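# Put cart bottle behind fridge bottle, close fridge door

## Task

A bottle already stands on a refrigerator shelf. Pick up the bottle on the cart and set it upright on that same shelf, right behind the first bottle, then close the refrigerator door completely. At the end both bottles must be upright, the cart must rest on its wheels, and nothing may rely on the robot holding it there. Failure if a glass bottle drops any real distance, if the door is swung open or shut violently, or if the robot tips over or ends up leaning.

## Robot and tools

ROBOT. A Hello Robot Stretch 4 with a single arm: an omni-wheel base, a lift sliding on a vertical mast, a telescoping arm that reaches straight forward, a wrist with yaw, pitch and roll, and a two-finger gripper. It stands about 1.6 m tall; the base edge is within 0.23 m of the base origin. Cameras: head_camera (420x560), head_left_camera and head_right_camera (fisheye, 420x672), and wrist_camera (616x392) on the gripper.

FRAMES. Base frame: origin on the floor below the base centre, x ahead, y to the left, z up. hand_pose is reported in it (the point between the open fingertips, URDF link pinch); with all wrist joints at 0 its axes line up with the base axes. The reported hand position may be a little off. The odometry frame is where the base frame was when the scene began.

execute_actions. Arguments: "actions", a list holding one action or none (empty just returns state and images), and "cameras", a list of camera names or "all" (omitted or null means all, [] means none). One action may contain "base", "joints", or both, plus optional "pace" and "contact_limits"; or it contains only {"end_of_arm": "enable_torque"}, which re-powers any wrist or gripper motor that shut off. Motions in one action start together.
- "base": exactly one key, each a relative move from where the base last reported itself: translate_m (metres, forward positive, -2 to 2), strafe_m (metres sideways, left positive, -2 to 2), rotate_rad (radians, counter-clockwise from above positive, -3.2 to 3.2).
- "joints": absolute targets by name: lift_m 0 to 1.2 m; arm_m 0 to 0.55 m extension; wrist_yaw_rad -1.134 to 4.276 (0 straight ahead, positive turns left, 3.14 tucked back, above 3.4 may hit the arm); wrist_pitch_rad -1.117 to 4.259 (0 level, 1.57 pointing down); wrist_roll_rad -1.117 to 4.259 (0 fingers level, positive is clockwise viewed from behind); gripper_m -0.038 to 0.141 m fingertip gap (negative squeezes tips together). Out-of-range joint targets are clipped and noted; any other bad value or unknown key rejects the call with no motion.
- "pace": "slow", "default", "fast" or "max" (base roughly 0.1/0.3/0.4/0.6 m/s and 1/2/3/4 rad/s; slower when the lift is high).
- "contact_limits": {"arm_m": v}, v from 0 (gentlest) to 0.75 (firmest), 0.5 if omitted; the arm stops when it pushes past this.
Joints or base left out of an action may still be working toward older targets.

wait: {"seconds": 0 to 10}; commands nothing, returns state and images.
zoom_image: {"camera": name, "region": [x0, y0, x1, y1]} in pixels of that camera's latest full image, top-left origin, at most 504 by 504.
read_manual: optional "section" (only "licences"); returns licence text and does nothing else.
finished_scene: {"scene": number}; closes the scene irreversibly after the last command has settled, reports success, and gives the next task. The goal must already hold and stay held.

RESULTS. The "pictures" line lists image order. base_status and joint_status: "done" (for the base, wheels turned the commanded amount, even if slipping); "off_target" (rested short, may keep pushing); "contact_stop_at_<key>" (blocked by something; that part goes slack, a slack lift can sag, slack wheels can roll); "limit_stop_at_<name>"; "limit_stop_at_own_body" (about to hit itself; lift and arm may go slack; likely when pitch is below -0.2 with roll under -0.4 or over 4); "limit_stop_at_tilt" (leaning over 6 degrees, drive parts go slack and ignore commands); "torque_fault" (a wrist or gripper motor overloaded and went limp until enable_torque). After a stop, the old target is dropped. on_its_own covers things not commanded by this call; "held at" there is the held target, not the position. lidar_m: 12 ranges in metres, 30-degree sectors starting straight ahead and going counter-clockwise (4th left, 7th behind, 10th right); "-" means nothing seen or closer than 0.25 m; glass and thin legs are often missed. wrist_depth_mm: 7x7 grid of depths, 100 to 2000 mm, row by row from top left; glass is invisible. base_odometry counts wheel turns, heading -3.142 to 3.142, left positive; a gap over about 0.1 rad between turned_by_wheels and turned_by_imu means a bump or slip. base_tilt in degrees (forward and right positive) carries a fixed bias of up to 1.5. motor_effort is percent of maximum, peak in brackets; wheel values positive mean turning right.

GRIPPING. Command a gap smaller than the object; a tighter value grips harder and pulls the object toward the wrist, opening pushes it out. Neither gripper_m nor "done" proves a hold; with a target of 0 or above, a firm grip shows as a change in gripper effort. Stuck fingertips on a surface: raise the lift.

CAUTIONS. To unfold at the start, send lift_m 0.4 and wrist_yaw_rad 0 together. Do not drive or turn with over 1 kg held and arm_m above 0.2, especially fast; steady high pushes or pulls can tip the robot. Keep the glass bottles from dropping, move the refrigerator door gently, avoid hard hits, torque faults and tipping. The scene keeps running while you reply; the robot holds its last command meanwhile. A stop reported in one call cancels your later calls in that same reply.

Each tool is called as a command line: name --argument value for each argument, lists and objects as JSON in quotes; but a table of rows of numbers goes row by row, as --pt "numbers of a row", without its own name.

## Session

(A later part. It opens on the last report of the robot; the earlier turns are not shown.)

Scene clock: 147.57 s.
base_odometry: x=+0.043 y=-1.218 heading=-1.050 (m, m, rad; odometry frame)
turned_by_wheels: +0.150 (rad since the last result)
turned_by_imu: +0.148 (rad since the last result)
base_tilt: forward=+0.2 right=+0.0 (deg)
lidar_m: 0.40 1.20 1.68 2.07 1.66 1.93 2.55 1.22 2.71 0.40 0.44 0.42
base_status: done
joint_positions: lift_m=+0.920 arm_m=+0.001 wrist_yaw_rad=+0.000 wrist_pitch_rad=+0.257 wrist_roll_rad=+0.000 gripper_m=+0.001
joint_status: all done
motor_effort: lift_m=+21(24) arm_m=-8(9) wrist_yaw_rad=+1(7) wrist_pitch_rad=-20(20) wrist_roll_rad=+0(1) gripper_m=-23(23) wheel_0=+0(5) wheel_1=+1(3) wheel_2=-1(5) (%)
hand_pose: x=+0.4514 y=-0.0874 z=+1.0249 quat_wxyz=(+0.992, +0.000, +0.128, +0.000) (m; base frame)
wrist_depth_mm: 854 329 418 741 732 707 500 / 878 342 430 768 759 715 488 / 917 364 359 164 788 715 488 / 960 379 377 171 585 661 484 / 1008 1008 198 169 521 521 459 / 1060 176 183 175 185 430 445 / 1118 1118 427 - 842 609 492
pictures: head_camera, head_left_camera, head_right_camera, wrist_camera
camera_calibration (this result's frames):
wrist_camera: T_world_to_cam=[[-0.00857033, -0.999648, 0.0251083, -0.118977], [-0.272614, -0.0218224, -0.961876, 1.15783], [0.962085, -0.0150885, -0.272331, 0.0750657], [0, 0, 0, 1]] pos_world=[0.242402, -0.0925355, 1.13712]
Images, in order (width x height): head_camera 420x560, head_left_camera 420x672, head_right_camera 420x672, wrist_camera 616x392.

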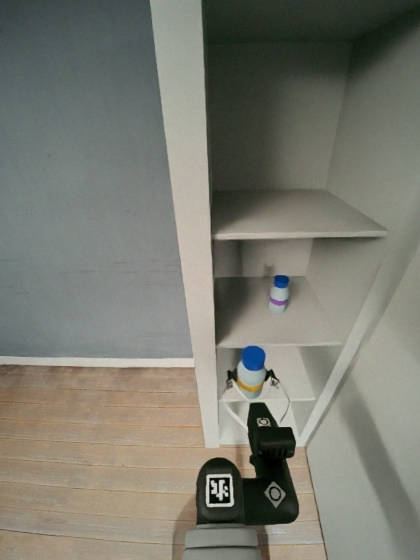

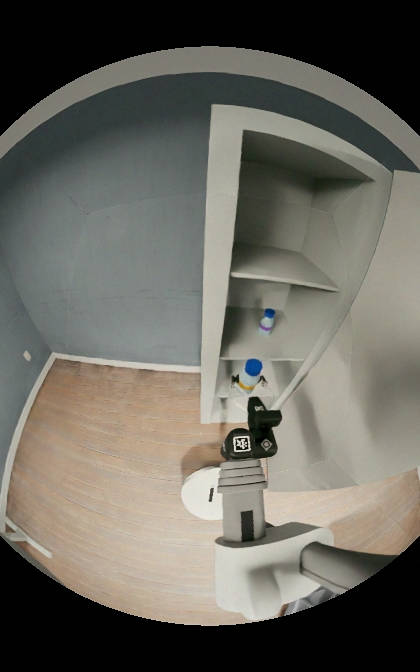

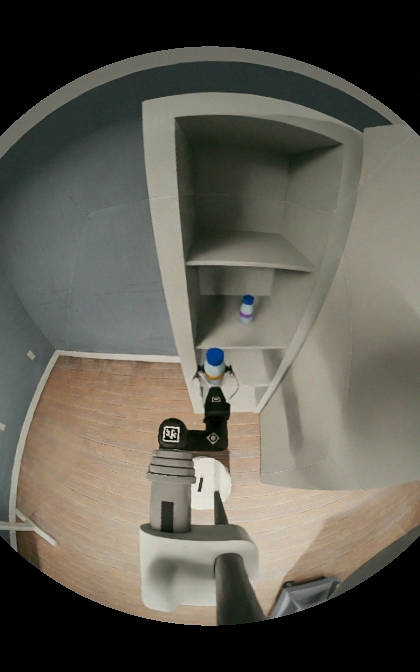

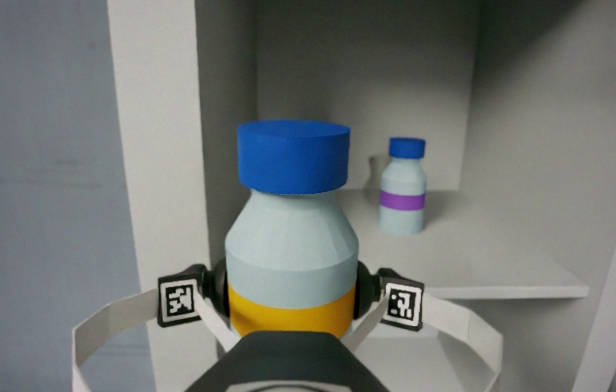

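execute_actions --actions '[{"base":{"strafe_m":-0.025},"joints":{"arm_m":0.25},"pace":"slow"}]' --cameras '["head_camera","wrist_camera"]'

Scene clock: 163.87 s.
base_odometry: x=+0.022 y=-1.231 heading=-1.050 (m, m, rad; odometry frame)
turned_by_wheels: +0.000 (rad since the last result)
turned_by_imu: -0.002 (rad since the last result)
base_tilt: forward=+0.3 right=+0.0 (deg)
lidar_m: 0.57 1.18 1.69 2.09 1.67 2.01 1.73 1.23 2.72 0.38 0.39 0.61
base_status: done
joint_positions: lift_m=+0.920 arm_m=+0.248 wrist_yaw_rad=+0.000 wrist_pitch_rad=+0.257 wrist_roll_rad=+0.000 gripper_m=+0.001
joint_status: all done
motor_effort: lift_m=+21(21) arm_m=+9(9) wrist_yaw_rad=+1(1) wrist_pitch_rad=-19(20) wrist_roll_rad=+2(2) gripper_m=-23(24) wheel_0=-1(3) wheel_1=-1(7) wheel_2=-1(1) (%)
hand_pose: x=+0.6983 y=-0.0874 z=+1.0249 quat_wxyz=(+0.992, +0.000, +0.128, +0.000) (m; base frame)
wrist_depth_mm: 163 244 492 500 500 504 473 / 164 247 504 521 521 525 462 / 166 250 397 165 539 549 462 / 167 251 399 170 569 342 462 / 167 251 198 169 455 320 455 / 162 176 183 175 185 347 382 / 161 251 300 - 304 303 309
pictures: head_camera, wrist_camera
camera_calibration (this result's frames):
wrist_camera: T_world_to_cam=[[-0.00867461, -0.999647, 0.0251084, -0.116817], [-0.272616, -0.0217941, -0.961876, 1.22515], [0.962084, -0.0151889, -0.272331, -0.162505], [0, 0, 0, 1]] pos_world=[0.489326, -0.0925427, 1.13712]
Images, in order (width x height): head_camera 420x560, wrist_camera 616x392.

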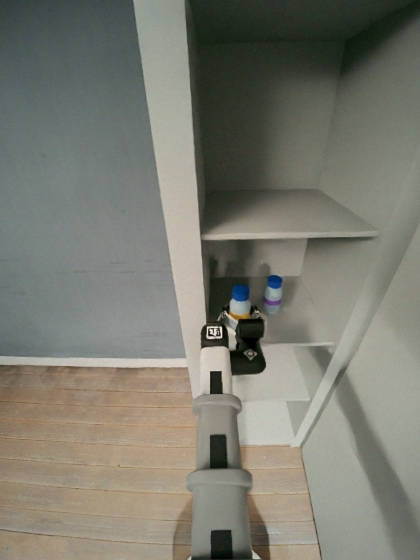

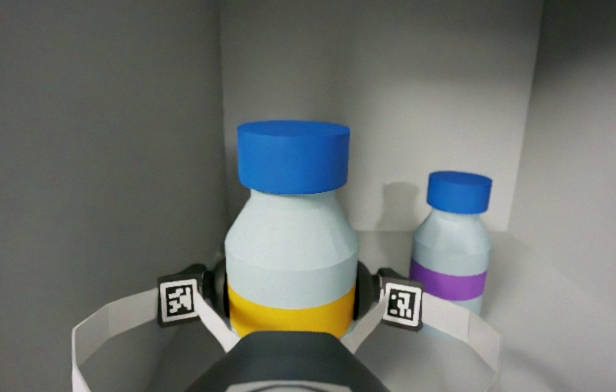

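execute_actions --actions '[{"joints":{"arm_m":0.46},"pace":"slow","contact_limits":{"arm_m":0.25}}]' --cameras '["head_camera","wrist_camera"]'

Scene clock: 176.43 s.
base_odometry: x=+0.022 y=-1.231 heading=-1.052 (m, m, rad; odometry frame)
turned_by_wheels: -0.001 (rad since the last result)
turned_by_imu: -0.003 (rad since the last result)
base_tilt: forward=+0.2 right=-0.1 (deg)
lidar_m: 0.57 1.18 1.64 2.10 1.67 2.03 1.78 1.22 2.67 0.36 0.39 0.61
base_status: not commanded
joint_positions: lift_m=+0.920 arm_m=+0.458 wrist_yaw_rad=+0.000 wrist_pitch_rad=+0.257 wrist_roll_rad=+0.000 gripper_m=+0.001
joint_status: all done
motor_effort: lift_m=+21(21) arm_m=+10(10) wrist_yaw_rad=+1(4) wrist_pitch_rad=-19(20) wrist_roll_rad=+1(3) gripper_m=-22(22) wheel_0=-8(8) wheel_1=-3(3) wheel_2=-7(7) (%)
contact_limits: arm_m 0.25
hand_pose: x=+0.9081 y=-0.0874 z=+1.0249 quat_wxyz=(+0.992, +0.000, +0.128, +0.000) (m; base frame)
wrist_depth_mm: 161 243 306 306 306 309 307 / 163 246 319 320 320 320 320 / 164 248 330 165 334 336 336 / 165 249 345 171 349 351 353 / 165 249 198 169 364 368 368 / 160 176 183 175 185 377 382 / 160 249 300 - 303 303 314
pictures: head_camera, wrist_camera
camera_calibration (this result's frames):
wrist_camera: T_world_to_cam=[[-0.00856446, -0.999648, 0.025102, -0.115059], [-0.272639, -0.0218176, -0.961869, 1.28235], [0.962078, -0.0150817, -0.272356, -0.36429], [0, 0, 0, 1]] pos_world=[0.699108, -0.0925353, 1.13712]
Images, in order (width x height): head_camera 420x560, wrist_camera 616x392.

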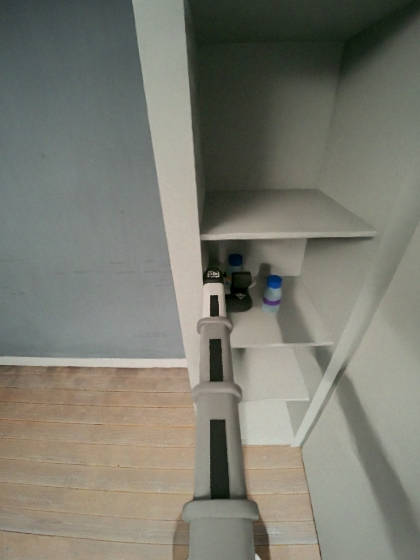

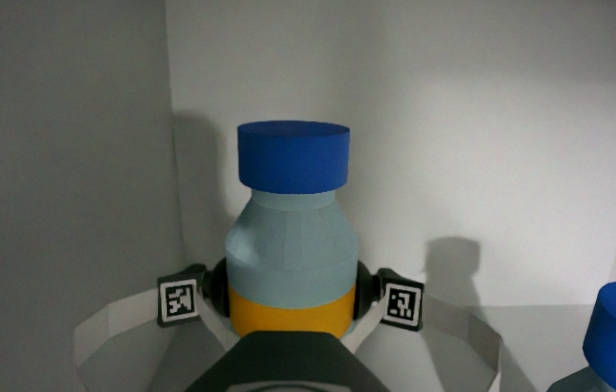

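execute_actions --actions '[{"joints":{"lift_m":0.885},"pace":"slow"}]' --cameras '["wrist_camera"]'

Scene clock: 180.03 s.
base_odometry: x=+0.022 y=-1.231 heading=-1.052 (m, m, rad; odometry frame)
turned_by_wheels: +0.000 (rad since the last result)
turned_by_imu: -0.001 (rad since the last result)
base_tilt: forward=+0.1 right=+0.0 (deg)
lidar_m: 0.55 1.19 1.67 2.08 1.64 1.98 1.73 1.21 2.69 0.38 0.41 0.59
base_status: not commanded
joint_positions: lift_m=+0.885 arm_m=+0.458 wrist_yaw_rad=+0.000 wrist_pitch_rad=+0.257 wrist_roll_rad=+0.000 gripper_m=+0.001
joint_status: all done
motor_effort: lift_m=+19(20) arm_m=+9(10) wrist_yaw_rad=+0(0) wrist_pitch_rad=-19(19) wrist_roll_rad=+1(3) gripper_m=-22(23) wheel_0=-9(9) wheel_1=-3(3) wheel_2=-7(7) (%)
hand_pose: x=+0.9083 y=-0.0874 z=+0.9901 quat_wxyz=(+0.992, +0.000, +0.128, +0.000) (m; base frame)
wrist_depth_mm: 161 242 304 306 306 307 307 / 163 245 319 320 320 320 322 / 164 248 330 165 334 334 336 / 165 249 345 170 349 349 353 / 165 251 197 169 364 366 368 / 160 175 183 174 185 322 325 / 160 242 253 - 257 256 268
pictures: wrist_camera
camera_calibration (this result's frames):
wrist_camera: T_world_to_cam=[[-0.00856392, -0.999648, 0.0251024, -0.114185], [-0.272665, -0.0218176, -0.961862, 1.24895], [0.962071, -0.0150818, -0.272382, -0.373937], [0, 0, 0, 1]] pos_world=[0.699321, -0.0925353, 1.10233]
Images, in order (width x height): wrist_camera 616x392.

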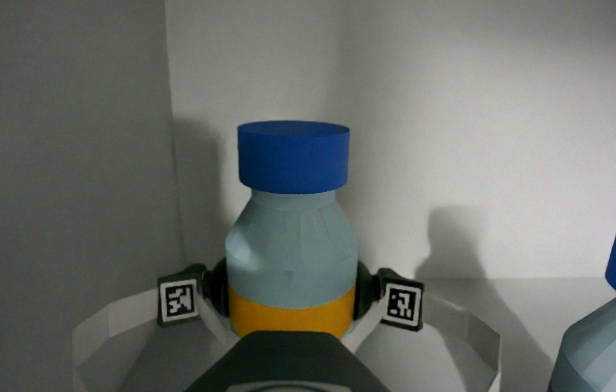

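execute_actions --actions '[{"joints":{"lift_m":0.866},"pace":"slow"}]' --cameras '["wrist_camera"]'

Scene clock: 186.33 s.
base_odometry: x=+0.022 y=-1.231 heading=-1.052 (m, m, rad; odometry frame)
turned_by_wheels: +0.000 (rad since the last result)
turned_by_imu: -0.001 (rad since the last result)
base_tilt: forward=+0.2 right=+0.0 (deg)
lidar_m: 0.56 1.19 1.67 2.07 1.65 2.01 1.74 1.23 2.68 0.36 0.40 0.60
base_status: not commanded
joint_positions: lift_m=+0.866 arm_m=+0.458 wrist_yaw_rad=+0.000 wrist_pitch_rad=+0.257 wrist_roll_rad=+0.000 gripper_m=+0.001
joint_status: all done
motor_effort: lift_m=+18(23) arm_m=+9(9) wrist_yaw_rad=+0(0) wrist_pitch_rad=-20(20) wrist_roll_rad=+2(1) gripper_m=-24(24) wheel_0=-9(9) wheel_1=-3(3) wheel_2=-7(7) (%)
hand_pose: x=+0.9083 y=-0.0874 z=+0.9711 quat_wxyz=(+0.992, +0.000, +0.128, +0.000) (m; base frame)
wrist_depth_mm: 161 242 306 304 307 309 307 / 163 245 319 322 320 320 320 / 164 248 330 165 334 334 338 / 165 249 345 171 351 351 351 / 165 249 197 169 362 364 366 / 161 176 182 175 185 290 291 / 160 225 228 - 231 230 240
pictures: wrist_camera
camera_calibration (this result's frames):
wrist_camera: T_world_to_cam=[[-0.00856274, -0.999648, 0.0251027, -0.113709], [-0.272708, -0.0218175, -0.961849, 1.23069], [0.962059, -0.0150818, -0.272425, -0.379065], [0, 0, 0, 1]] pos_world=[0.699327, -0.0925353, 1.08332]
Images, in order (width x height): wrist_camera 616x392.

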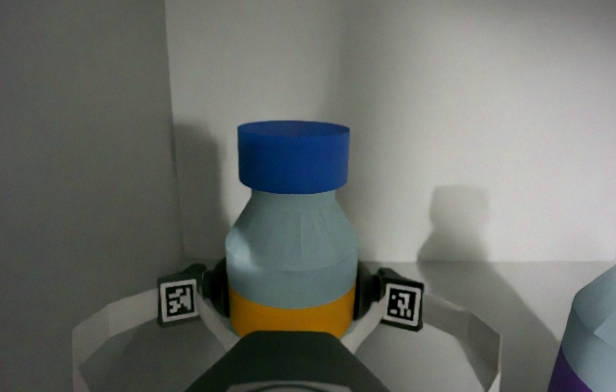

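Not touching yet.

execute_actions --actions '[{"joints":{"lift_m":0.852},"pace":"slow"}]' --cameras '[]'

Scene clock: 190.27 s.
base_odometry: x=+0.022 y=-1.231 heading=-1.052 (m, m, rad; odometry frame)
turned_by_wheels: +0.000 (rad since the last result)
turned_by_imu: -0.001 (rad since the last result)
base_tilt: forward=+0.1 right=+0.1 (deg)
lidar_m: 0.56 1.15 1.69 2.08 1.66 2.01 1.72 1.22 2.70 0.36 0.40 0.60
base_status: not commanded
joint_positions: lift_m=+0.853 arm_m=+0.458 wrist_yaw_rad=+0.001 wrist_pitch_rad=+0.246 wrist_roll_rad=-0.001 gripper_m=+0.001
joint_status: all done
motor_effort: lift_m=+13(19) arm_m=+9(8) wrist_yaw_rad=-1(1) wrist_pitch_rad=+13(20) wrist_roll_rad=+3(3) gripper_m=-23(24) wheel_0=-9(9) wheel_1=-3(3) wheel_2=-7(7) (%)
hand_pose: x=+0.9093 y=-0.0872 z=+0.9608 quat_wxyz=(+0.992, +0.000, +0.122, +0.000) (m; base frame)
wrist_depth_mm: 161 241 307 307 309 310 309 / 163 244 320 320 320 322 320 / 164 247 329 164 334 334 336 / 164 249 345 173 347 347 351 / 165 249 196 170 359 359 364 / 160 174 182 175 185 286 286 / 160 220 222 - 225 224 234
pictures: none
No camera images: the call's "cameras" was empty. Leave "cameras" out to get every camera's image.

Touching. Unload slightly, release.

execute_actions --actions '[{"joints":{"lift_m":0.859},"pace":"slow"}]' --cameras '[]'

execute_actions --actions '[{"joints":{"gripper_m":0.085},"pace":"slow"}]' --cameras '["wrist_camera"]'

execute_actions --actions '[{"joints":{"arm_m":0.2},"pace":"slow"}]' --cameras '["head_camera","wrist_camera"]'

Scene clock: 197.27 s.
base_odometry: x=+0.022 y=-1.231 heading=-1.052 (m, m, rad; odometry frame)
turned_by_wheels: +0.000 (rad since the last result)
turned_by_imu: -0.001 (rad since the last result)
base_tilt: forward=+0.2 right=+0.0 (deg)
lidar_m: 0.56 1.19 1.65 2.09 1.68 1.98 1.71 1.21 2.70 0.38 0.40 0.60
base_status: not commanded
joint_positions: lift_m=+0.859 arm_m=+0.458 wrist_yaw_rad=+0.001 wrist_pitch_rad=+0.248 wrist_roll_rad=-0.001 gripper_m=+0.001
joint_status: all done
motor_effort: lift_m=+25(23) arm_m=+8(9) wrist_yaw_rad=-2(2) wrist_pitch_rad=+6(19) wrist_roll_rad=+2(1) gripper_m=-23(23) wheel_0=-9(9) wheel_1=-3(3) wheel_2=-7(7) (%)
hand_pose: x=+0.9091 y=-0.0871 z=+0.9661 quat_wxyz=(+0.992, +0.000, +0.124, +0.001) (m; base frame)
wrist_depth_mm: 161 241 306 306 307 310 310 / 163 244 320 319 320 320 320 / 163 247 329 166 334 334 336 / 165 248 345 173 347 349 349 / 165 249 196 170 362 362 362 / 160 174 182 175 185 286 285 / 160 220 223 - 225 225 234
pictures: none
No camera images: the call's "cameras" was empty. Leave "cameras" out to get every camera's image.

Scene clock: 200.47 s.
base_odometry: x=+0.022 y=-1.231 heading=-1.052 (m, m, rad; odometry frame)
turned_by_wheels: +0.000 (rad since the last result)
turned_by_imu: -0.001 (rad since the last result)
base_tilt: forward=+0.1 right=+0.0 (deg)
lidar_m: 0.56 1.20 1.67 2.09 1.68 2.01 1.72 1.21 2.68 0.36 0.39 0.61
base_status: not commanded
joint_positions: lift_m=+0.859 arm_m=+0.458 wrist_yaw_rad=-0.001 wrist_pitch_rad=+0.252 wrist_roll_rad=-0.001 gripper_m=+0.085
joint_status: all done
motor_effort: lift_m=+21(25) arm_m=+9(8) wrist_yaw_rad=+3(9) wrist_pitch_rad=-6(15) wrist_roll_rad=+3(1) gripper_m=-1(24) wheel_0=-9(9) wheel_1=-3(3) wheel_2=-8(8) (%)
hand_pose: x=+0.9087 y=-0.0876 z=+0.9652 quat_wxyz=(+0.992, +0.000, +0.126, +0.000) (m; base frame)
wrist_depth_mm: 161 243 307 307 309 307 307 / 163 246 320 320 320 322 322 / 165 248 329 172 334 336 336 / 165 249 343 182 349 351 349 / 165 250 212 179 357 357 359 / 165 216 192 183 203 285 285 / 164 212 231 - 225 225 234
pictures: wrist_camera
camera_calibration (this result's frames):
wrist_camera: T_world_to_cam=[[-0.00935791, -0.999639, 0.0251777, -0.113104], [-0.268264, -0.0217461, -0.9631, 1.22223], [0.9633, -0.0157669, -0.267963, -0.386506], [0, 0, 0, 1]] pos_world=[0.699144, -0.0925782, 1.07641]
Images, in order (width x height): wrist_camera 616x392.

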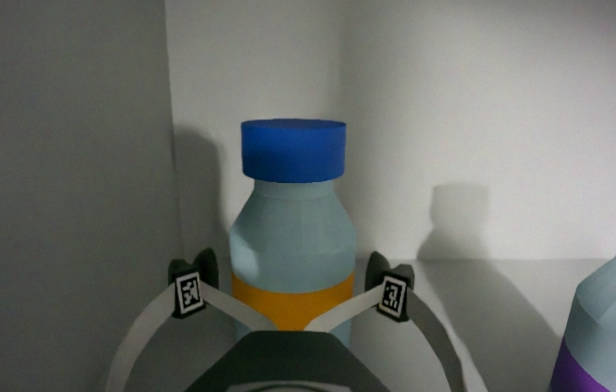

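Scene clock: 204.33 s.
base_odometry: x=+0.022 y=-1.231 heading=-1.050 (m, m, rad; odometry frame)
turned_by_wheels: +0.001 (rad since the last result)
turned_by_imu: +0.001 (rad since the last result)
base_tilt: forward=+0.1 right=+0.0 (deg)
lidar_m: 0.55 1.18 1.69 2.09 1.64 2.01 1.75 1.20 2.69 0.36 0.41 0.60
base_status: not commanded
joint_positions: lift_m=+0.859 arm_m=+0.202 wrist_yaw_rad=+0.000 wrist_pitch_rad=+0.252 wrist_roll_rad=+0.000 gripper_m=+0.085
joint_status: all done
motor_effort: lift_m=+22(21) arm_m=-9(9) wrist_yaw_rad=+1(3) wrist_pitch_rad=-6(6) wrist_roll_rad=+4(2) gripper_m=-1(0) wheel_0=-1(10) wheel_1=+0(3) wheel_2=-2(8) (%)
hand_pose: x=+0.6518 y=-0.0874 z=+0.9652 quat_wxyz=(+0.992, +0.000, +0.126, +0.000) (m; base frame)
wrist_depth_mm: 165 247 500 539 549 544 466 / 167 250 512 564 574 569 462 / 168 253 521 436 585 544 459 / 168 254 473 452 480 488 459 / 172 254 364 379 362 359 384 / 178 220 253 282 204 285 285 / 186 213 231 - 224 225 234
pictures: head_camera, wrist_camera
camera_calibration (this result's frames):
wrist_camera: T_world_to_cam=[[-0.00887284, -0.999644, 0.0251549, -0.115665], [-0.268116, -0.0218565, -0.963139, 1.15331], [0.963346, -0.0152902, -0.267827, -0.139206], [0, 0, 0, 1]] pos_world=[0.442297, -0.092545, 1.07642]
Images, in order (width x height): head_camera 420x560, wrist_camera 616x392.

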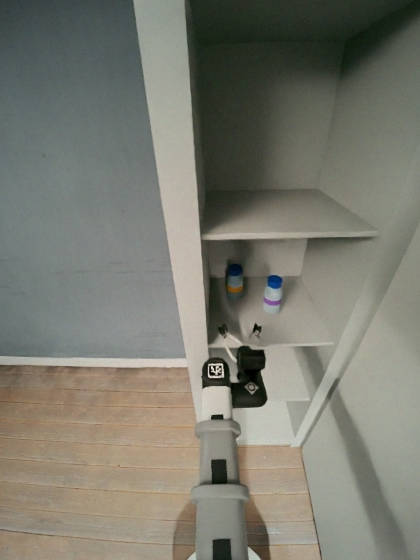

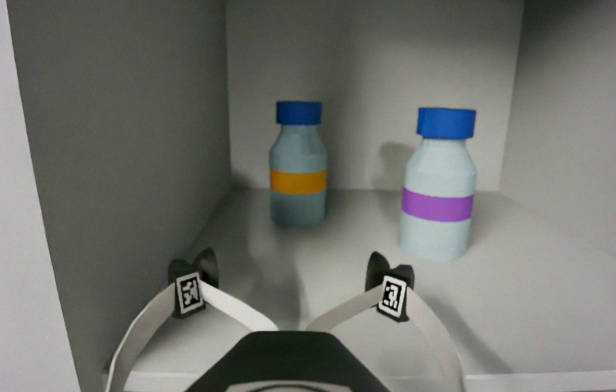

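execute_actions --actions '[{"base":{"strafe_m":-0.143},"joints":{"gripper_m":0.11},"pace":"slow"}]' --cameras '[]'

execute_actions --actions '[{"joints":{"arm_m":0.36},"pace":"slow"}]' --cameras '["head_camera","wrist_camera"]'

Scene clock: 216.33 s.
base_odometry: x=-0.102 y=-1.302 heading=-1.050 (m, m, rad; odometry frame)
turned_by_wheels: +0.000 (rad since the last result)
turned_by_imu: -0.002 (rad since the last result)
base_tilt: forward=+0.2 right=-0.1 (deg)
lidar_m: 0.55 0.60 1.69 2.22 1.77 2.20 1.41 1.17 2.70 0.25 0.25 0.38
base_status: done
joint_positions: lift_m=+0.859 arm_m=+0.202 wrist_yaw_rad=+0.000 wrist_pitch_rad=+0.252 wrist_roll_rad=+0.000 gripper_m=+0.110
joint_status: all done
motor_effort: lift_m=+21(21) arm_m=-9(9) wrist_yaw_rad=+1(1) wrist_pitch_rad=-6(6) wrist_roll_rad=+2(2) gripper_m=+0(0) wheel_0=+2(5) wheel_1=+0(5) wheel_2=+0(1) (%)
hand_pose: x=+0.6518 y=-0.0874 z=+0.9652 quat_wxyz=(+0.992, +0.000, +0.126, +0.000) (m; base frame)
wrist_depth_mm: 364 535 539 544 539 370 268 / 368 549 564 559 564 370 262 / 373 488 585 342 580 368 262 / 375 462 473 345 569 368 262 / 347 373 373 355 382 343 260 / 271 252 254 281 219 285 256 / 221 220 231 - 225 225 229
pictures: none
No camera images: the call's "cameras" was empty. Leave "cameras" out to get every camera's image.

Scene clock: 219.20 s.
base_odometry: x=-0.102 y=-1.302 heading=-1.050 (m, m, rad; odometry frame)
turned_by_wheels: +0.000 (rad since the last result)
turned_by_imu: -0.001 (rad since the last result)
base_tilt: forward=+0.2 right=-0.1 (deg)
lidar_m: 0.53 0.59 1.72 2.24 1.78 2.24 1.44 1.18 2.69 0.25 0.25 0.40
base_status: not commanded
joint_positions: lift_m=+0.859 arm_m=+0.358 wrist_yaw_rad=+0.000 wrist_pitch_rad=+0.252 wrist_roll_rad=+0.000 gripper_m=+0.110
joint_status: all done
motor_effort: lift_m=+21(21) arm_m=+9(9) wrist_yaw_rad=+1(1) wrist_pitch_rad=-4(5) wrist_roll_rad=+4(3) gripper_m=+0(0) wheel_0=+1(1) wheel_1=+0(0) wheel_2=+0(0) (%)
hand_pose: x=+0.8087 y=-0.0874 z=+0.9652 quat_wxyz=(+0.992, +0.000, +0.126, +0.000) (m; base frame)
wrist_depth_mm: 357 394 397 394 394 375 274 / 362 410 410 410 410 377 268 / 355 274 430 180 430 379 268 / 351 274 445 189 449 377 268 / 340 281 329 186 382 349 267 / 271 252 204 191 219 283 258 / 220 219 230 - 224 224 232
pictures: head_camera, wrist_camera
camera_calibration (this result's frames):
wrist_camera: T_world_to_cam=[[-0.00887439, -0.999644, 0.0251544, -0.114272], [-0.268057, -0.0218565, -0.963155, 1.19534], [0.963362, -0.0152902, -0.267767, -0.290362], [0, 0, 0, 1]] pos_world=[0.599129, -0.092545, 1.07642]
Images, in order (width x height): head_camera 420x560, wrist_camera 616x392.

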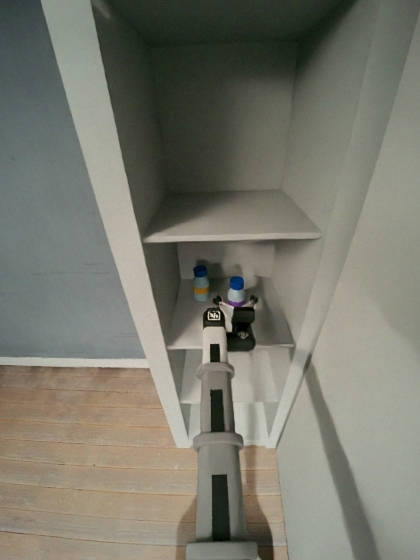

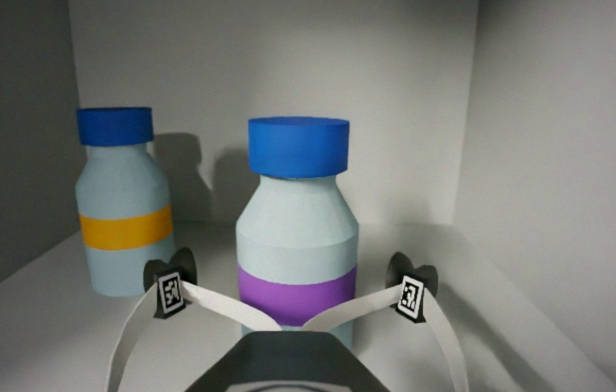

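execute_actions --actions '[{"joints":{"gripper_m":0.0}}]' --cameras '[]'

execute_actions --actions '[{"joints":{"lift_m":0.88},"pace":"slow"}]' --cameras '[]'

execute_actions --actions '[{"joints":{"arm_m":0.31},"pace":"slow"}]' --cameras '[]'

execute_actions --actions '[{"base":{"strafe_m":0.143},"pace":"slow"}]' --cameras '["head_camera","wrist_camera"]'

Scene clock: 228.40 s.
base_odometry: x=-0.102 y=-1.302 heading=-1.050 (m, m, rad; odometry frame)
turned_by_wheels: +0.000 (rad since the last result)
turned_by_imu: -0.001 (rad since the last result)
base_tilt: forward=+0.1 right=+0.0 (deg)
lidar_m: 0.55 0.58 1.69 2.25 1.73 2.20 1.39 1.16 2.70 0.25 0.25 0.39
base_status: not commanded
joint_positions: lift_m=+0.859 arm_m=+0.359 wrist_yaw_rad=+0.000 wrist_pitch_rad=+0.256 wrist_roll_rad=+0.000 gripper_m=+0.001
joint_status: all done
motor_effort: lift_m=+21(21) arm_m=+9(9) wrist_yaw_rad=+1(5) wrist_pitch_rad=-17(17) wrist_roll_rad=-1(5) gripper_m=-23(22) wheel_0=+1(1) wheel_1=+0(0) wheel_2=+0(0) (%)
hand_pose: x=+0.8084 y=-0.0875 z=+0.9641 quat_wxyz=(+0.992, +0.000, +0.128, +0.000) (m; base frame)
wrist_depth_mm: 357 392 394 394 394 377 274 / 353 407 410 413 413 377 267 / 357 277 421 156 430 377 268 / 349 273 445 167 445 377 268 / 338 285 197 163 368 347 267 / 265 176 181 170 183 277 257 / 211 216 216 - 220 219 224
pictures: none
No camera images: the call's "cameras" was empty. Leave "cameras" out to get every camera's image.

Scene clock: 229.33 s.
base_odometry: x=-0.102 y=-1.302 heading=-1.050 (m, m, rad; odometry frame)
turned_by_wheels: +0.000 (rad since the last result)
turned_by_imu: +0.000 (rad since the last result)
base_tilt: forward=+0.2 right=-0.1 (deg)
lidar_m: 0.56 0.57 1.64 2.24 1.76 2.19 1.39 1.17 2.71 0.25 0.25 0.37
base_status: not commanded
joint_positions: lift_m=+0.880 arm_m=+0.359 wrist_yaw_rad=+0.000 wrist_pitch_rad=+0.256 wrist_roll_rad=+0.000 gripper_m=+0.001
joint_status: all done
motor_effort: lift_m=+25(29) arm_m=+9(9) wrist_yaw_rad=+2(2) wrist_pitch_rad=-18(18) wrist_roll_rad=+5(3) gripper_m=-22(23) wheel_0=+1(0) wheel_1=+0(0) wheel_2=+0(1) (%)
hand_pose: x=+0.8084 y=-0.0875 z=+0.9847 quat_wxyz=(+0.992, +0.000, +0.128, +0.000) (m; base frame)
wrist_depth_mm: 362 397 394 394 394 377 274 / 364 410 410 413 413 379 267 / 357 300 427 157 433 377 270 / 357 281 445 167 452 377 268 / 357 286 197 163 418 370 266 / 300 176 181 170 183 306 264 / 239 243 246 - 248 247 248
pictures: none
No camera images: the call's "cameras" was empty. Leave "cameras" out to get every camera's image.

Scene clock: 231.03 s.
base_odometry: x=-0.102 y=-1.302 heading=-1.050 (m, m, rad; odometry frame)
turned_by_wheels: +0.000 (rad since the last result)
turned_by_imu: +0.000 (rad since the last result)
base_tilt: forward=+0.2 right=+0.0 (deg)
lidar_m: 0.57 0.57 1.67 2.22 1.82 2.20 1.42 1.15 2.72 0.25 0.25 0.41
base_status: not commanded
joint_positions: lift_m=+0.880 arm_m=+0.312 wrist_yaw_rad=+0.000 wrist_pitch_rad=+0.256 wrist_roll_rad=+0.000 gripper_m=+0.001
joint_status: all done
motor_effort: lift_m=+25(26) arm_m=-9(8) wrist_yaw_rad=+2(2) wrist_pitch_rad=-18(18) wrist_roll_rad=+2(0) gripper_m=-23(22) wheel_0=+1(0) wheel_1=+0(0) wheel_2=+0(1) (%)
hand_pose: x=+0.7615 y=-0.0875 z=+0.9847 quat_wxyz=(+0.992, +0.000, +0.128, +0.000) (m; base frame)
wrist_depth_mm: 364 439 439 436 439 373 272 / 366 455 459 459 455 375 266 / 368 336 473 157 477 375 266 / 370 325 488 167 500 375 266 / 359 340 197 163 421 370 265 / 300 176 181 170 184 303 263 / 238 244 246 - 248 248 250
pictures: none
No camera images: the call's "cameras" was empty. Leave "cameras" out to get every camera's image.

Scene clock: 233.60 s.
base_odometry: x=+0.022 y=-1.231 heading=-1.051 (m, m, rad; odometry frame)
turned_by_wheels: +0.000 (rad since the last result)
turned_by_imu: +0.000 (rad since the last result)
base_tilt: forward=+0.2 right=+0.0 (deg)
lidar_m: 0.57 1.19 1.68 2.07 1.65 2.01 1.74 1.21 2.70 0.37 0.41 0.60
base_status: done
joint_positions: lift_m=+0.880 arm_m=+0.312 wrist_yaw_rad=+0.000 wrist_pitch_rad=+0.256 wrist_roll_rad=+0.000 gripper_m=+0.001
joint_status: not commanded
motor_effort: lift_m=+26(25) arm_m=-8(9) wrist_yaw_rad=+1(2) wrist_pitch_rad=-18(17) wrist_roll_rad=+2(1) gripper_m=-21(22) wheel_0=-1(5) wheel_1=+0(5) wheel_2=-1(1) (%)
hand_pose: x=+0.7615 y=-0.0874 z=+0.9847 quat_wxyz=(+0.992, +0.000, +0.128, +0.000) (m; base frame)
wrist_depth_mm: 160 240 433 442 439 442 439 / 162 243 452 466 466 459 459 / 164 245 392 157 484 484 462 / 164 248 394 167 504 504 466 / 165 248 196 163 418 421 421 / 160 176 181 170 183 312 314 / 159 234 245 - 248 248 257
pictures: head_camera, wrist_camera
camera_calibration (this result's frames):
wrist_camera: T_world_to_cam=[[-0.00860482, -0.999646, 0.0251592, -0.115342], [-0.272031, -0.0218711, -0.96204, 1.20341], [0.96225, -0.0151222, -0.271746, -0.234941], [0, 0, 0, 1]] pos_world=[0.552444, -0.0925346, 1.09679]
Images, in order (width x height): head_camera 420x560, wrist_camera 616x392.

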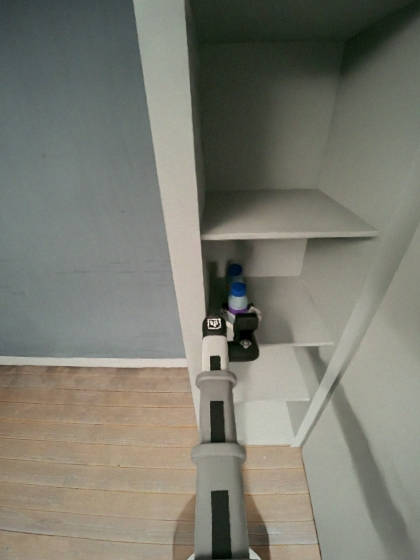

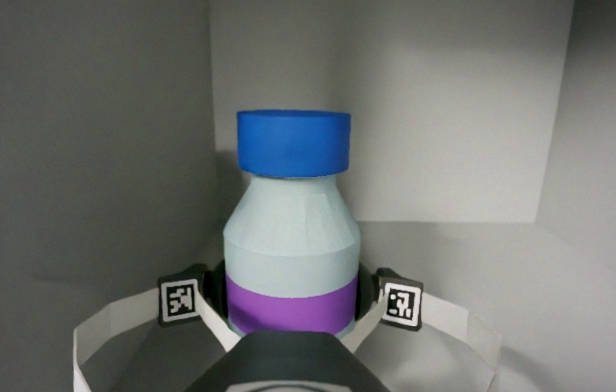

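execute_actions --actions '[{"joints":{"arm_m":0.33},"pace":"slow"}]' --cameras '[]'

execute_actions --actions '[{"joints":{"lift_m":0.859},"pace":"slow"}]' --cameras '[]'

execute_actions --actions '[{"joints":{"gripper_m":0.085},"pace":"slow"}]' --cameras '["wrist_camera"]'

execute_actions --actions '[{"joints":{"arm_m":0.0}}]' --cameras '["head_camera","wrist_camera"]'

Scene clock: 242.13 s.
base_odometry: x=+0.022 y=-1.231 heading=-1.051 (m, m, rad; odometry frame)
turned_by_wheels: +0.000 (rad since the last result)
turned_by_imu: -0.001 (rad since the last result)
base_tilt: forward=+0.3 right=-0.1 (deg)
lidar_m: 0.57 1.19 1.67 2.10 1.66 1.99 1.73 1.23 2.67 0.36 0.39 0.60
base_status: not commanded
joint_positions: lift_m=+0.880 arm_m=+0.328 wrist_yaw_rad=+0.000 wrist_pitch_rad=+0.256 wrist_roll_rad=+0.000 gripper_m=+0.001
joint_status: all done
motor_effort: lift_m=+26(26) arm_m=+9(9) wrist_yaw_rad=+1(1) wrist_pitch_rad=-17(18) wrist_roll_rad=+0(1) gripper_m=-22(23) wheel_0=-2(1) wheel_1=+0(0) wheel_2=-1(1) (%)
hand_pose: x=+0.7784 y=-0.0874 z=+0.9847 quat_wxyz=(+0.992, +0.000, +0.128, +0.000) (m; base frame)
wrist_depth_mm: 160 240 421 427 424 430 427 / 161 242 436 445 445 442 439 / 163 245 387 156 462 462 455 / 163 247 394 167 488 488 466 / 164 248 197 163 418 421 421 / 159 176 181 170 183 314 310 / 158 235 246 - 249 248 257
pictures: none
No camera images: the call's "cameras" was empty. Leave "cameras" out to get every camera's image.

Scene clock: 243.07 s.
base_odometry: x=+0.022 y=-1.231 heading=-1.051 (m, m, rad; odometry frame)
turned_by_wheels: +0.000 (rad since the last result)
turned_by_imu: +0.000 (rad since the last result)
base_tilt: forward=+0.3 right=+0.0 (deg)
lidar_m: 0.56 1.17 1.68 2.09 1.65 1.98 1.73 1.21 2.70 0.37 0.40 0.58
base_status: not commanded
joint_positions: lift_m=+0.859 arm_m=+0.328 wrist_yaw_rad=+0.000 wrist_pitch_rad=+0.256 wrist_roll_rad=+0.000 gripper_m=+0.001
joint_status: all done
motor_effort: lift_m=+20(19) arm_m=+9(9) wrist_yaw_rad=+1(1) wrist_pitch_rad=-18(18) wrist_roll_rad=+4(0) gripper_m=-24(23) wheel_0=-2(2) wheel_1=+0(0) wheel_2=-1(1) (%)
hand_pose: x=+0.7784 y=-0.0874 z=+0.9641 quat_wxyz=(+0.992, +0.000, +0.128, +0.000) (m; base frame)
wrist_depth_mm: 160 239 424 424 427 430 427 / 161 242 436 439 442 445 439 / 163 245 389 157 466 466 455 / 163 246 389 167 484 480 466 / 163 247 196 163 368 370 373 / 159 176 181 170 183 278 276 / 158 215 216 - 220 220 224
pictures: none
No camera images: the call's "cameras" was empty. Leave "cameras" out to get every camera's image.

Scene clock: 246.27 s.
base_odometry: x=+0.022 y=-1.231 heading=-1.051 (m, m, rad; odometry frame)
turned_by_wheels: +0.000 (rad since the last result)
turned_by_imu: -0.001 (rad since the last result)
base_tilt: forward=+0.1 right=+0.0 (deg)
lidar_m: 0.56 1.18 1.67 2.10 1.66 2.01 1.72 1.23 2.68 0.34 0.42 0.59
base_status: not commanded
joint_positions: lift_m=+0.859 arm_m=+0.328 wrist_yaw_rad=+0.000 wrist_pitch_rad=+0.252 wrist_roll_rad=+0.000 gripper_m=+0.085
joint_status: all done
motor_effort: lift_m=+20(20) arm_m=+9(9) wrist_yaw_rad=+0(3) wrist_pitch_rad=-6(18) wrist_roll_rad=+0(4) gripper_m=-1(24) wheel_0=-1(1) wheel_1=+0(0) wheel_2=-1(1) (%)
hand_pose: x=+0.7787 y=-0.0873 z=+0.9652 quat_wxyz=(+0.992, +0.000, +0.126, +0.000) (m; base frame)
wrist_depth_mm: 160 237 424 427 427 430 430 / 162 242 436 442 445 442 442 / 163 244 392 174 466 466 455 / 163 245 392 184 480 484 466 / 163 247 211 181 379 382 384 / 163 213 193 185 204 285 283 / 163 211 230 - 224 224 233
pictures: wrist_camera
camera_calibration (this result's frames):
wrist_camera: T_world_to_cam=[[-0.00838515, -0.999649, 0.0251241, -0.114753], [-0.26823, -0.0219557, -0.963105, 1.18743], [0.963318, -0.0148148, -0.267952, -0.261242], [0, 0, 0, 1]] pos_world=[0.569201, -0.0925124, 1.0765]
Images, in order (width x height): wrist_camera 616x392.

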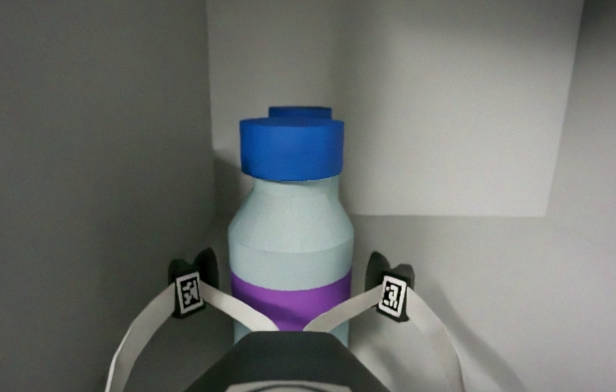

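Scene clock: 248.37 s.
base_odometry: x=+0.022 y=-1.231 heading=-1.051 (m, m, rad; odometry frame)
turned_by_wheels: +0.000 (rad since the last result)
turned_by_imu: +0.000 (rad since the last result)
base_tilt: forward=+0.2 right=+0.0 (deg)
lidar_m: 0.53 1.20 1.67 2.10 1.65 1.99 1.76 1.21 2.72 0.37 0.39 0.61
base_status: not commanded
joint_positions: lift_m=+0.859 arm_m=+0.002 wrist_yaw_rad=+0.000 wrist_pitch_rad=+0.252 wrist_roll_rad=+0.000 gripper_m=+0.085
joint_status: all done
motor_effort: lift_m=+20(20) arm_m=-9(9) wrist_yaw_rad=+1(1) wrist_pitch_rad=-5(7) wrist_roll_rad=+1(3) gripper_m=-1(1) wheel_0=-2(1) wheel_1=+0(0) wheel_2=-1(1) (%)
hand_pose: x=+0.4518 y=-0.0874 z=+0.9653 quat_wxyz=(+0.992, +0.000, +0.126, +0.000) (m; base frame)
wrist_depth_mm: 842 327 525 732 732 654 462 / 878 338 544 750 759 654 455 / 917 353 544 788 798 647 449 / 960 370 480 521 591 564 452 / 991 392 410 442 413 449 418 / 1060 407 427 904 204 647 445 / 1098 430 433 - 778 574 455
pictures: head_camera, wrist_camera
camera_calibration (this result's frames):
wrist_camera: T_world_to_cam=[[-0.00882583, -0.999645, 0.0251227, -0.117417], [-0.268069, -0.0218388, -0.963152, 1.09977], [0.963359, -0.0152352, -0.267781, 0.0534507], [0, 0, 0, 1]] pos_world=[0.242286, -0.0925429, 1.07651]
Images, in order (width x height): head_camera 420x560, wrist_camera 616x392.

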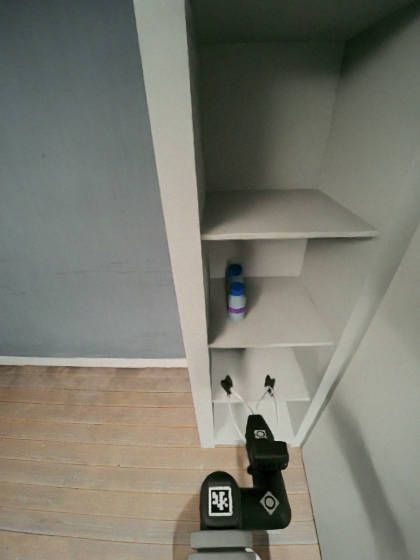

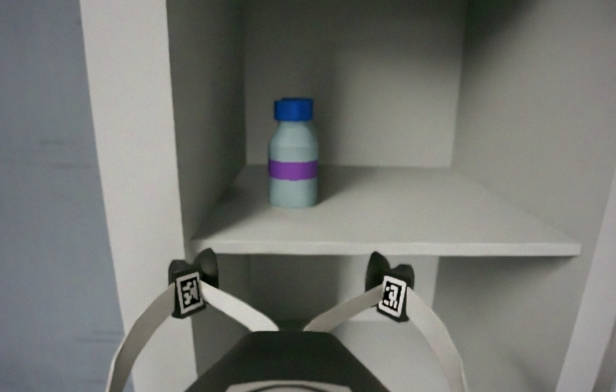

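execute_actions --actions '[{"base":{"translate_m":-0.4},"joints":{"wrist_yaw_rad":3.05,"wrist_pitch_rad":0,"gripper_m":0.03,"lift_m":0.4}}]' --cameras '[]'

execute_actions --actions '[{"base":{"strafe_m":-0.75}}]'

Scene clock: 259.13 s.
base_odometry: x=-0.177 y=-0.884 heading=-1.051 (m, m, rad; odometry frame)
turned_by_wheels: +0.000 (rad since the last result)
turned_by_imu: +0.000 (rad since the last result)
base_tilt: forward=+0.1 right=+0.0 (deg)
lidar_m: 0.93 1.60 2.17 2.03 1.48 2.02 2.15 0.87 1.04 2.58 0.52 0.56
base_status: done
joint_positions: lift_m=+0.400 arm_m=+0.002 wrist_yaw_rad=+3.050 wrist_pitch_rad=+0.002 wrist_roll_rad=+0.000 gripper_m=+0.030
joint_status: all done
motor_effort: lift_m=+19(21) arm_m=-8(8) wrist_yaw_rad=+2(7) wrist_pitch_rad=-6(11) wrist_roll_rad=+3(1) gripper_m=-2(5) wheel_0=+1(5) wheel_1=+0(5) wheel_2=-2(9) (%)
hand_pose: x=-0.1068 y=+0.1136 z=+0.5778 quat_wxyz=(+0.046, -0.001, +0.000, +0.999) (m; base frame)
wrist_depth_mm: 113 143 - - - - - / 108 143 - - - - - / 116 144 - - - - - / 141 229 - - - - - / - - - - - - - / 1366 1708 195 1661 1618 1921 1921 / 1138 1205 1366 - 1255 1308 1336
pictures: none
No camera images: the call's "cameras" was empty. Leave "cameras" out to get every camera's image.

Scene clock: 262.97 s.
base_odometry: x=-0.828 y=-1.256 heading=-1.050 (m, m, rad; odometry frame)
turned_by_wheels: +0.000 (rad since the last result)
turned_by_imu: -0.005 (rad since the last result)
base_tilt: forward=+0.2 right=-0.1 (deg)
lidar_m: 0.90 0.38 2.26 2.26 2.17 0.82 0.67 0.80 1.93 1.83 1.91 1.55
base_status: done
joint_positions: lift_m=+0.400 arm_m=+0.002 wrist_yaw_rad=+3.050 wrist_pitch_rad=+0.002 wrist_roll_rad=+0.000 gripper_m=+0.030
joint_status: not commanded
motor_effort: lift_m=+20(19) arm_m=-8(9) wrist_yaw_rad=+2(2) wrist_pitch_rad=-5(6) wrist_roll_rad=+4(3) gripper_m=-4(4) wheel_0=+0(9) wheel_1=+1(9) wheel_2=-1(1) (%)
hand_pose: x=-0.1068 y=+0.1136 z=+0.5777 quat_wxyz=(+0.046, -0.001, +0.000, +0.999) (m; base frame)
wrist_depth_mm: 113 143 - - - - - / 108 143 842 - - - - / 116 144 991 - - - - / 141 229 1464 - - - - / - - 866 854 - - - / 1808 1756 195 866 1618 1921 1983 / 1281 878 1042 - 1229 1336 1336
pictures: head_camera, head_left_camera, head_right_camera, wrist_camera
camera_calibration (this result's frames):
wrist_camera: T_world_to_cam=[[0.106492, 0.994066, 0.0221678, -0.124061], [0.0233356, 0.0197897, -0.999532, 0.62853], [-0.99404, 0.10696, -0.0210896, 0.125421], [0, 0, 0, 1]] pos_world=[0.123218, 0.0974715, 0.633631]
Images, in order (width x height): head_camera 420x560, head_left_camera 420x672, head_right_camera 420x672, wrist_camera 616x392.

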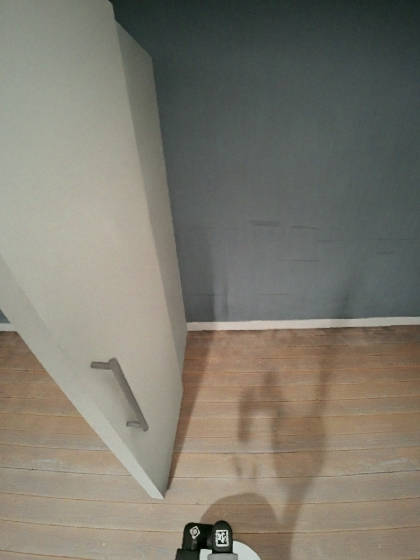

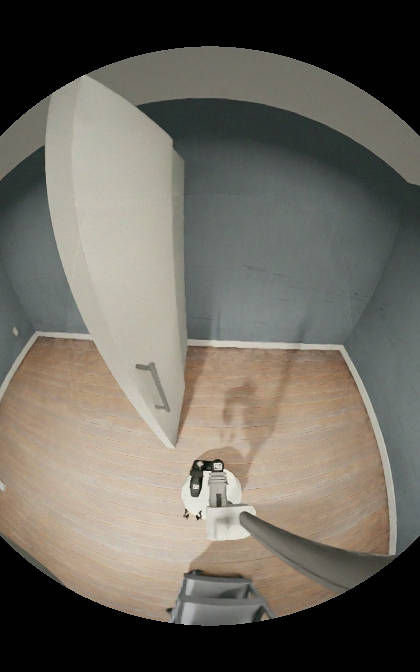

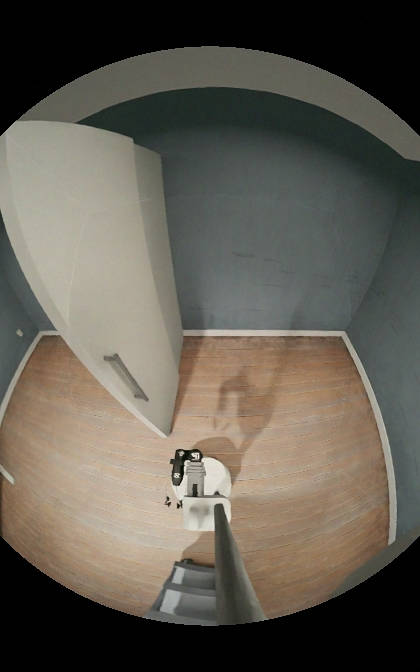

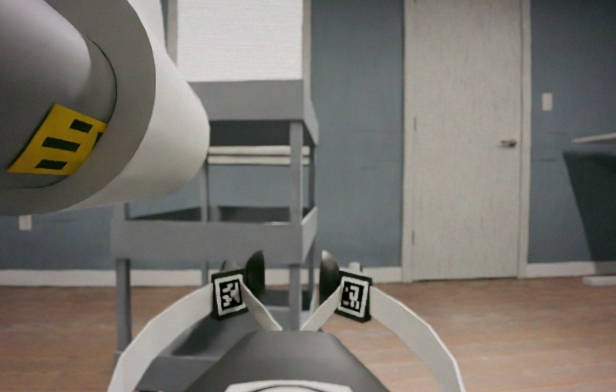

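execute_actions --actions '[{"base":{"strafe_m":-0.12}}]' --cameras '[]'

execute_actions --actions '[{"base":{"translate_m":0.6}}]' --cameras '["head_left_camera"]'

execute_actions --actions '[{"base":{"strafe_m":0.5},"pace":"slow"}]' --cameras '["head_left_camera","head_camera"]'

Scene clock: 269.10 s.
base_odometry: x=-0.932 y=-1.316 heading=-1.050 (m, m, rad; odometry frame)
turned_by_wheels: +0.000 (rad since the last result)
turned_by_imu: -0.002 (rad since the last result)
base_tilt: forward=+0.2 right=+0.0 (deg)
lidar_m: 1.44 0.50 0.53 2.30 2.33 0.72 0.73 2.32 1.74 1.71 1.82 1.54
base_status: done
joint_positions: lift_m=+0.400 arm_m=+0.002 wrist_yaw_rad=+3.050 wrist_pitch_rad=+0.002 wrist_roll_rad=+0.000 gripper_m=+0.030
joint_status: not commanded
motor_effort: lift_m=+20(20) arm_m=-9(9) wrist_yaw_rad=+1(2) wrist_pitch_rad=-6(6) wrist_roll_rad=+2(0) gripper_m=-3(3) wheel_0=+0(9) wheel_1=+1(8) wheel_2=-1(2) (%)
hand_pose: x=-0.1068 y=+0.1136 z=+0.5777 quat_wxyz=(+0.046, -0.001, +0.000, +0.999) (m; base frame)
wrist_depth_mm: 113 143 - - - - - / 108 143 866 866 - - - / 116 144 991 1205 - - - / 141 229 - - - - - / - - 878 866 - - - / 1863 1863 195 1229 1576 1921 1921 / 1308 1182 891 - 1229 1308 1336
pictures: none
No camera images: the call's "cameras" was empty. Leave "cameras" out to get every camera's image.

Scene clock: 272.57 s.
base_odometry: x=-0.634 y=-1.836 heading=-1.050 (m, m, rad; odometry frame)
turned_by_wheels: +0.000 (rad since the last result)
turned_by_imu: -0.003 (rad since the last result)
base_tilt: forward=+0.2 right=-0.1 (deg)
lidar_m: 0.90 0.51 0.35 0.34 0.35 2.90 1.29 2.43 1.79 1.71 1.29 0.92
base_status: done
joint_positions: lift_m=+0.400 arm_m=+0.002 wrist_yaw_rad=+3.050 wrist_pitch_rad=+0.002 wrist_roll_rad=+0.000 gripper_m=+0.030
joint_status: not commanded
motor_effort: lift_m=+20(20) arm_m=-9(9) wrist_yaw_rad=+2(2) wrist_pitch_rad=-6(6) wrist_roll_rad=+1(2) gripper_m=-3(4) wheel_0=+0(3) wheel_1=+0(5) wheel_2=+1(9) (%)
hand_pose: x=-0.1068 y=+0.1136 z=+0.5777 quat_wxyz=(+0.046, -0.001, +0.000, +0.999) (m; base frame)
wrist_depth_mm: 113 143 - - - - 379 / 108 143 - - - - 382 / 116 144 1499 - - - 382 / 141 229 - - - - 382 / - - - - - - 379 / 1921 1863 195 1464 1618 1921 379 / 1308 1205 1397 - 1255 1308 377
pictures: head_left_camera
Images, in order (width x height): head_left_camera 420x672.

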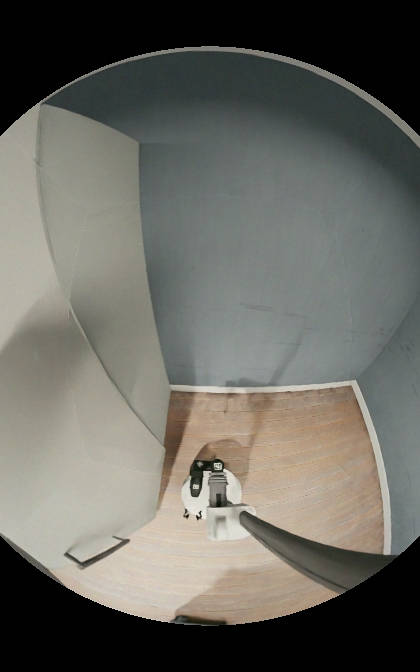

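Scene clock: 278.70 s.
base_odometry: x=-0.200 y=-1.588 heading=-1.050 (m, m, rad; odometry frame)
turned_by_wheels: +0.000 (rad since the last result)
turned_by_imu: +0.001 (rad since the last result)
base_tilt: forward=+0.2 right=-0.1 (deg)
lidar_m: 0.27 0.29 0.46 2.46 2.09 2.57 1.28 1.37 2.33 2.22 1.25 0.29
base_status: done
joint_positions: lift_m=+0.400 arm_m=+0.001 wrist_yaw_rad=+3.050 wrist_pitch_rad=+0.002 wrist_roll_rad=+0.000 gripper_m=+0.030
joint_status: not commanded
motor_effort: lift_m=+20(20) arm_m=-7(9) wrist_yaw_rad=+0(2) wrist_pitch_rad=-6(6) wrist_roll_rad=+1(6) gripper_m=-2(4) wheel_0=+0(9) wheel_1=+0(9) wheel_2=+0(2) (%)
hand_pose: x=-0.1071 y=+0.1134 z=+0.5777 quat_wxyz=(+0.046, -0.001, +0.000, +0.999) (m; base frame)
wrist_depth_mm: 114 142 - - - - - / 108 143 - - - - - / 116 144 - - - - - / 141 228 - - - - - / - - - - - - - / 1808 1464 195 1618 1618 1863 1921 / 1308 1229 1366 - 1205 1336 1308
pictures: head_camera, head_left_camera
Images, in order (width x height): head_camera 420x560, head_left_camera 420x672.

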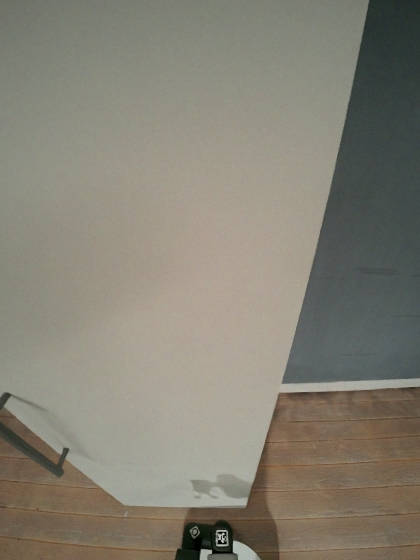

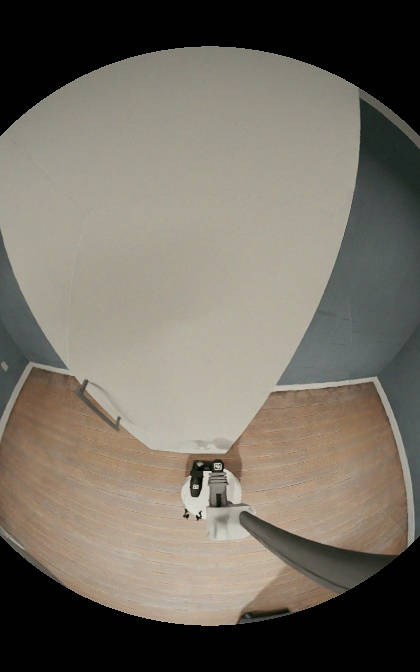

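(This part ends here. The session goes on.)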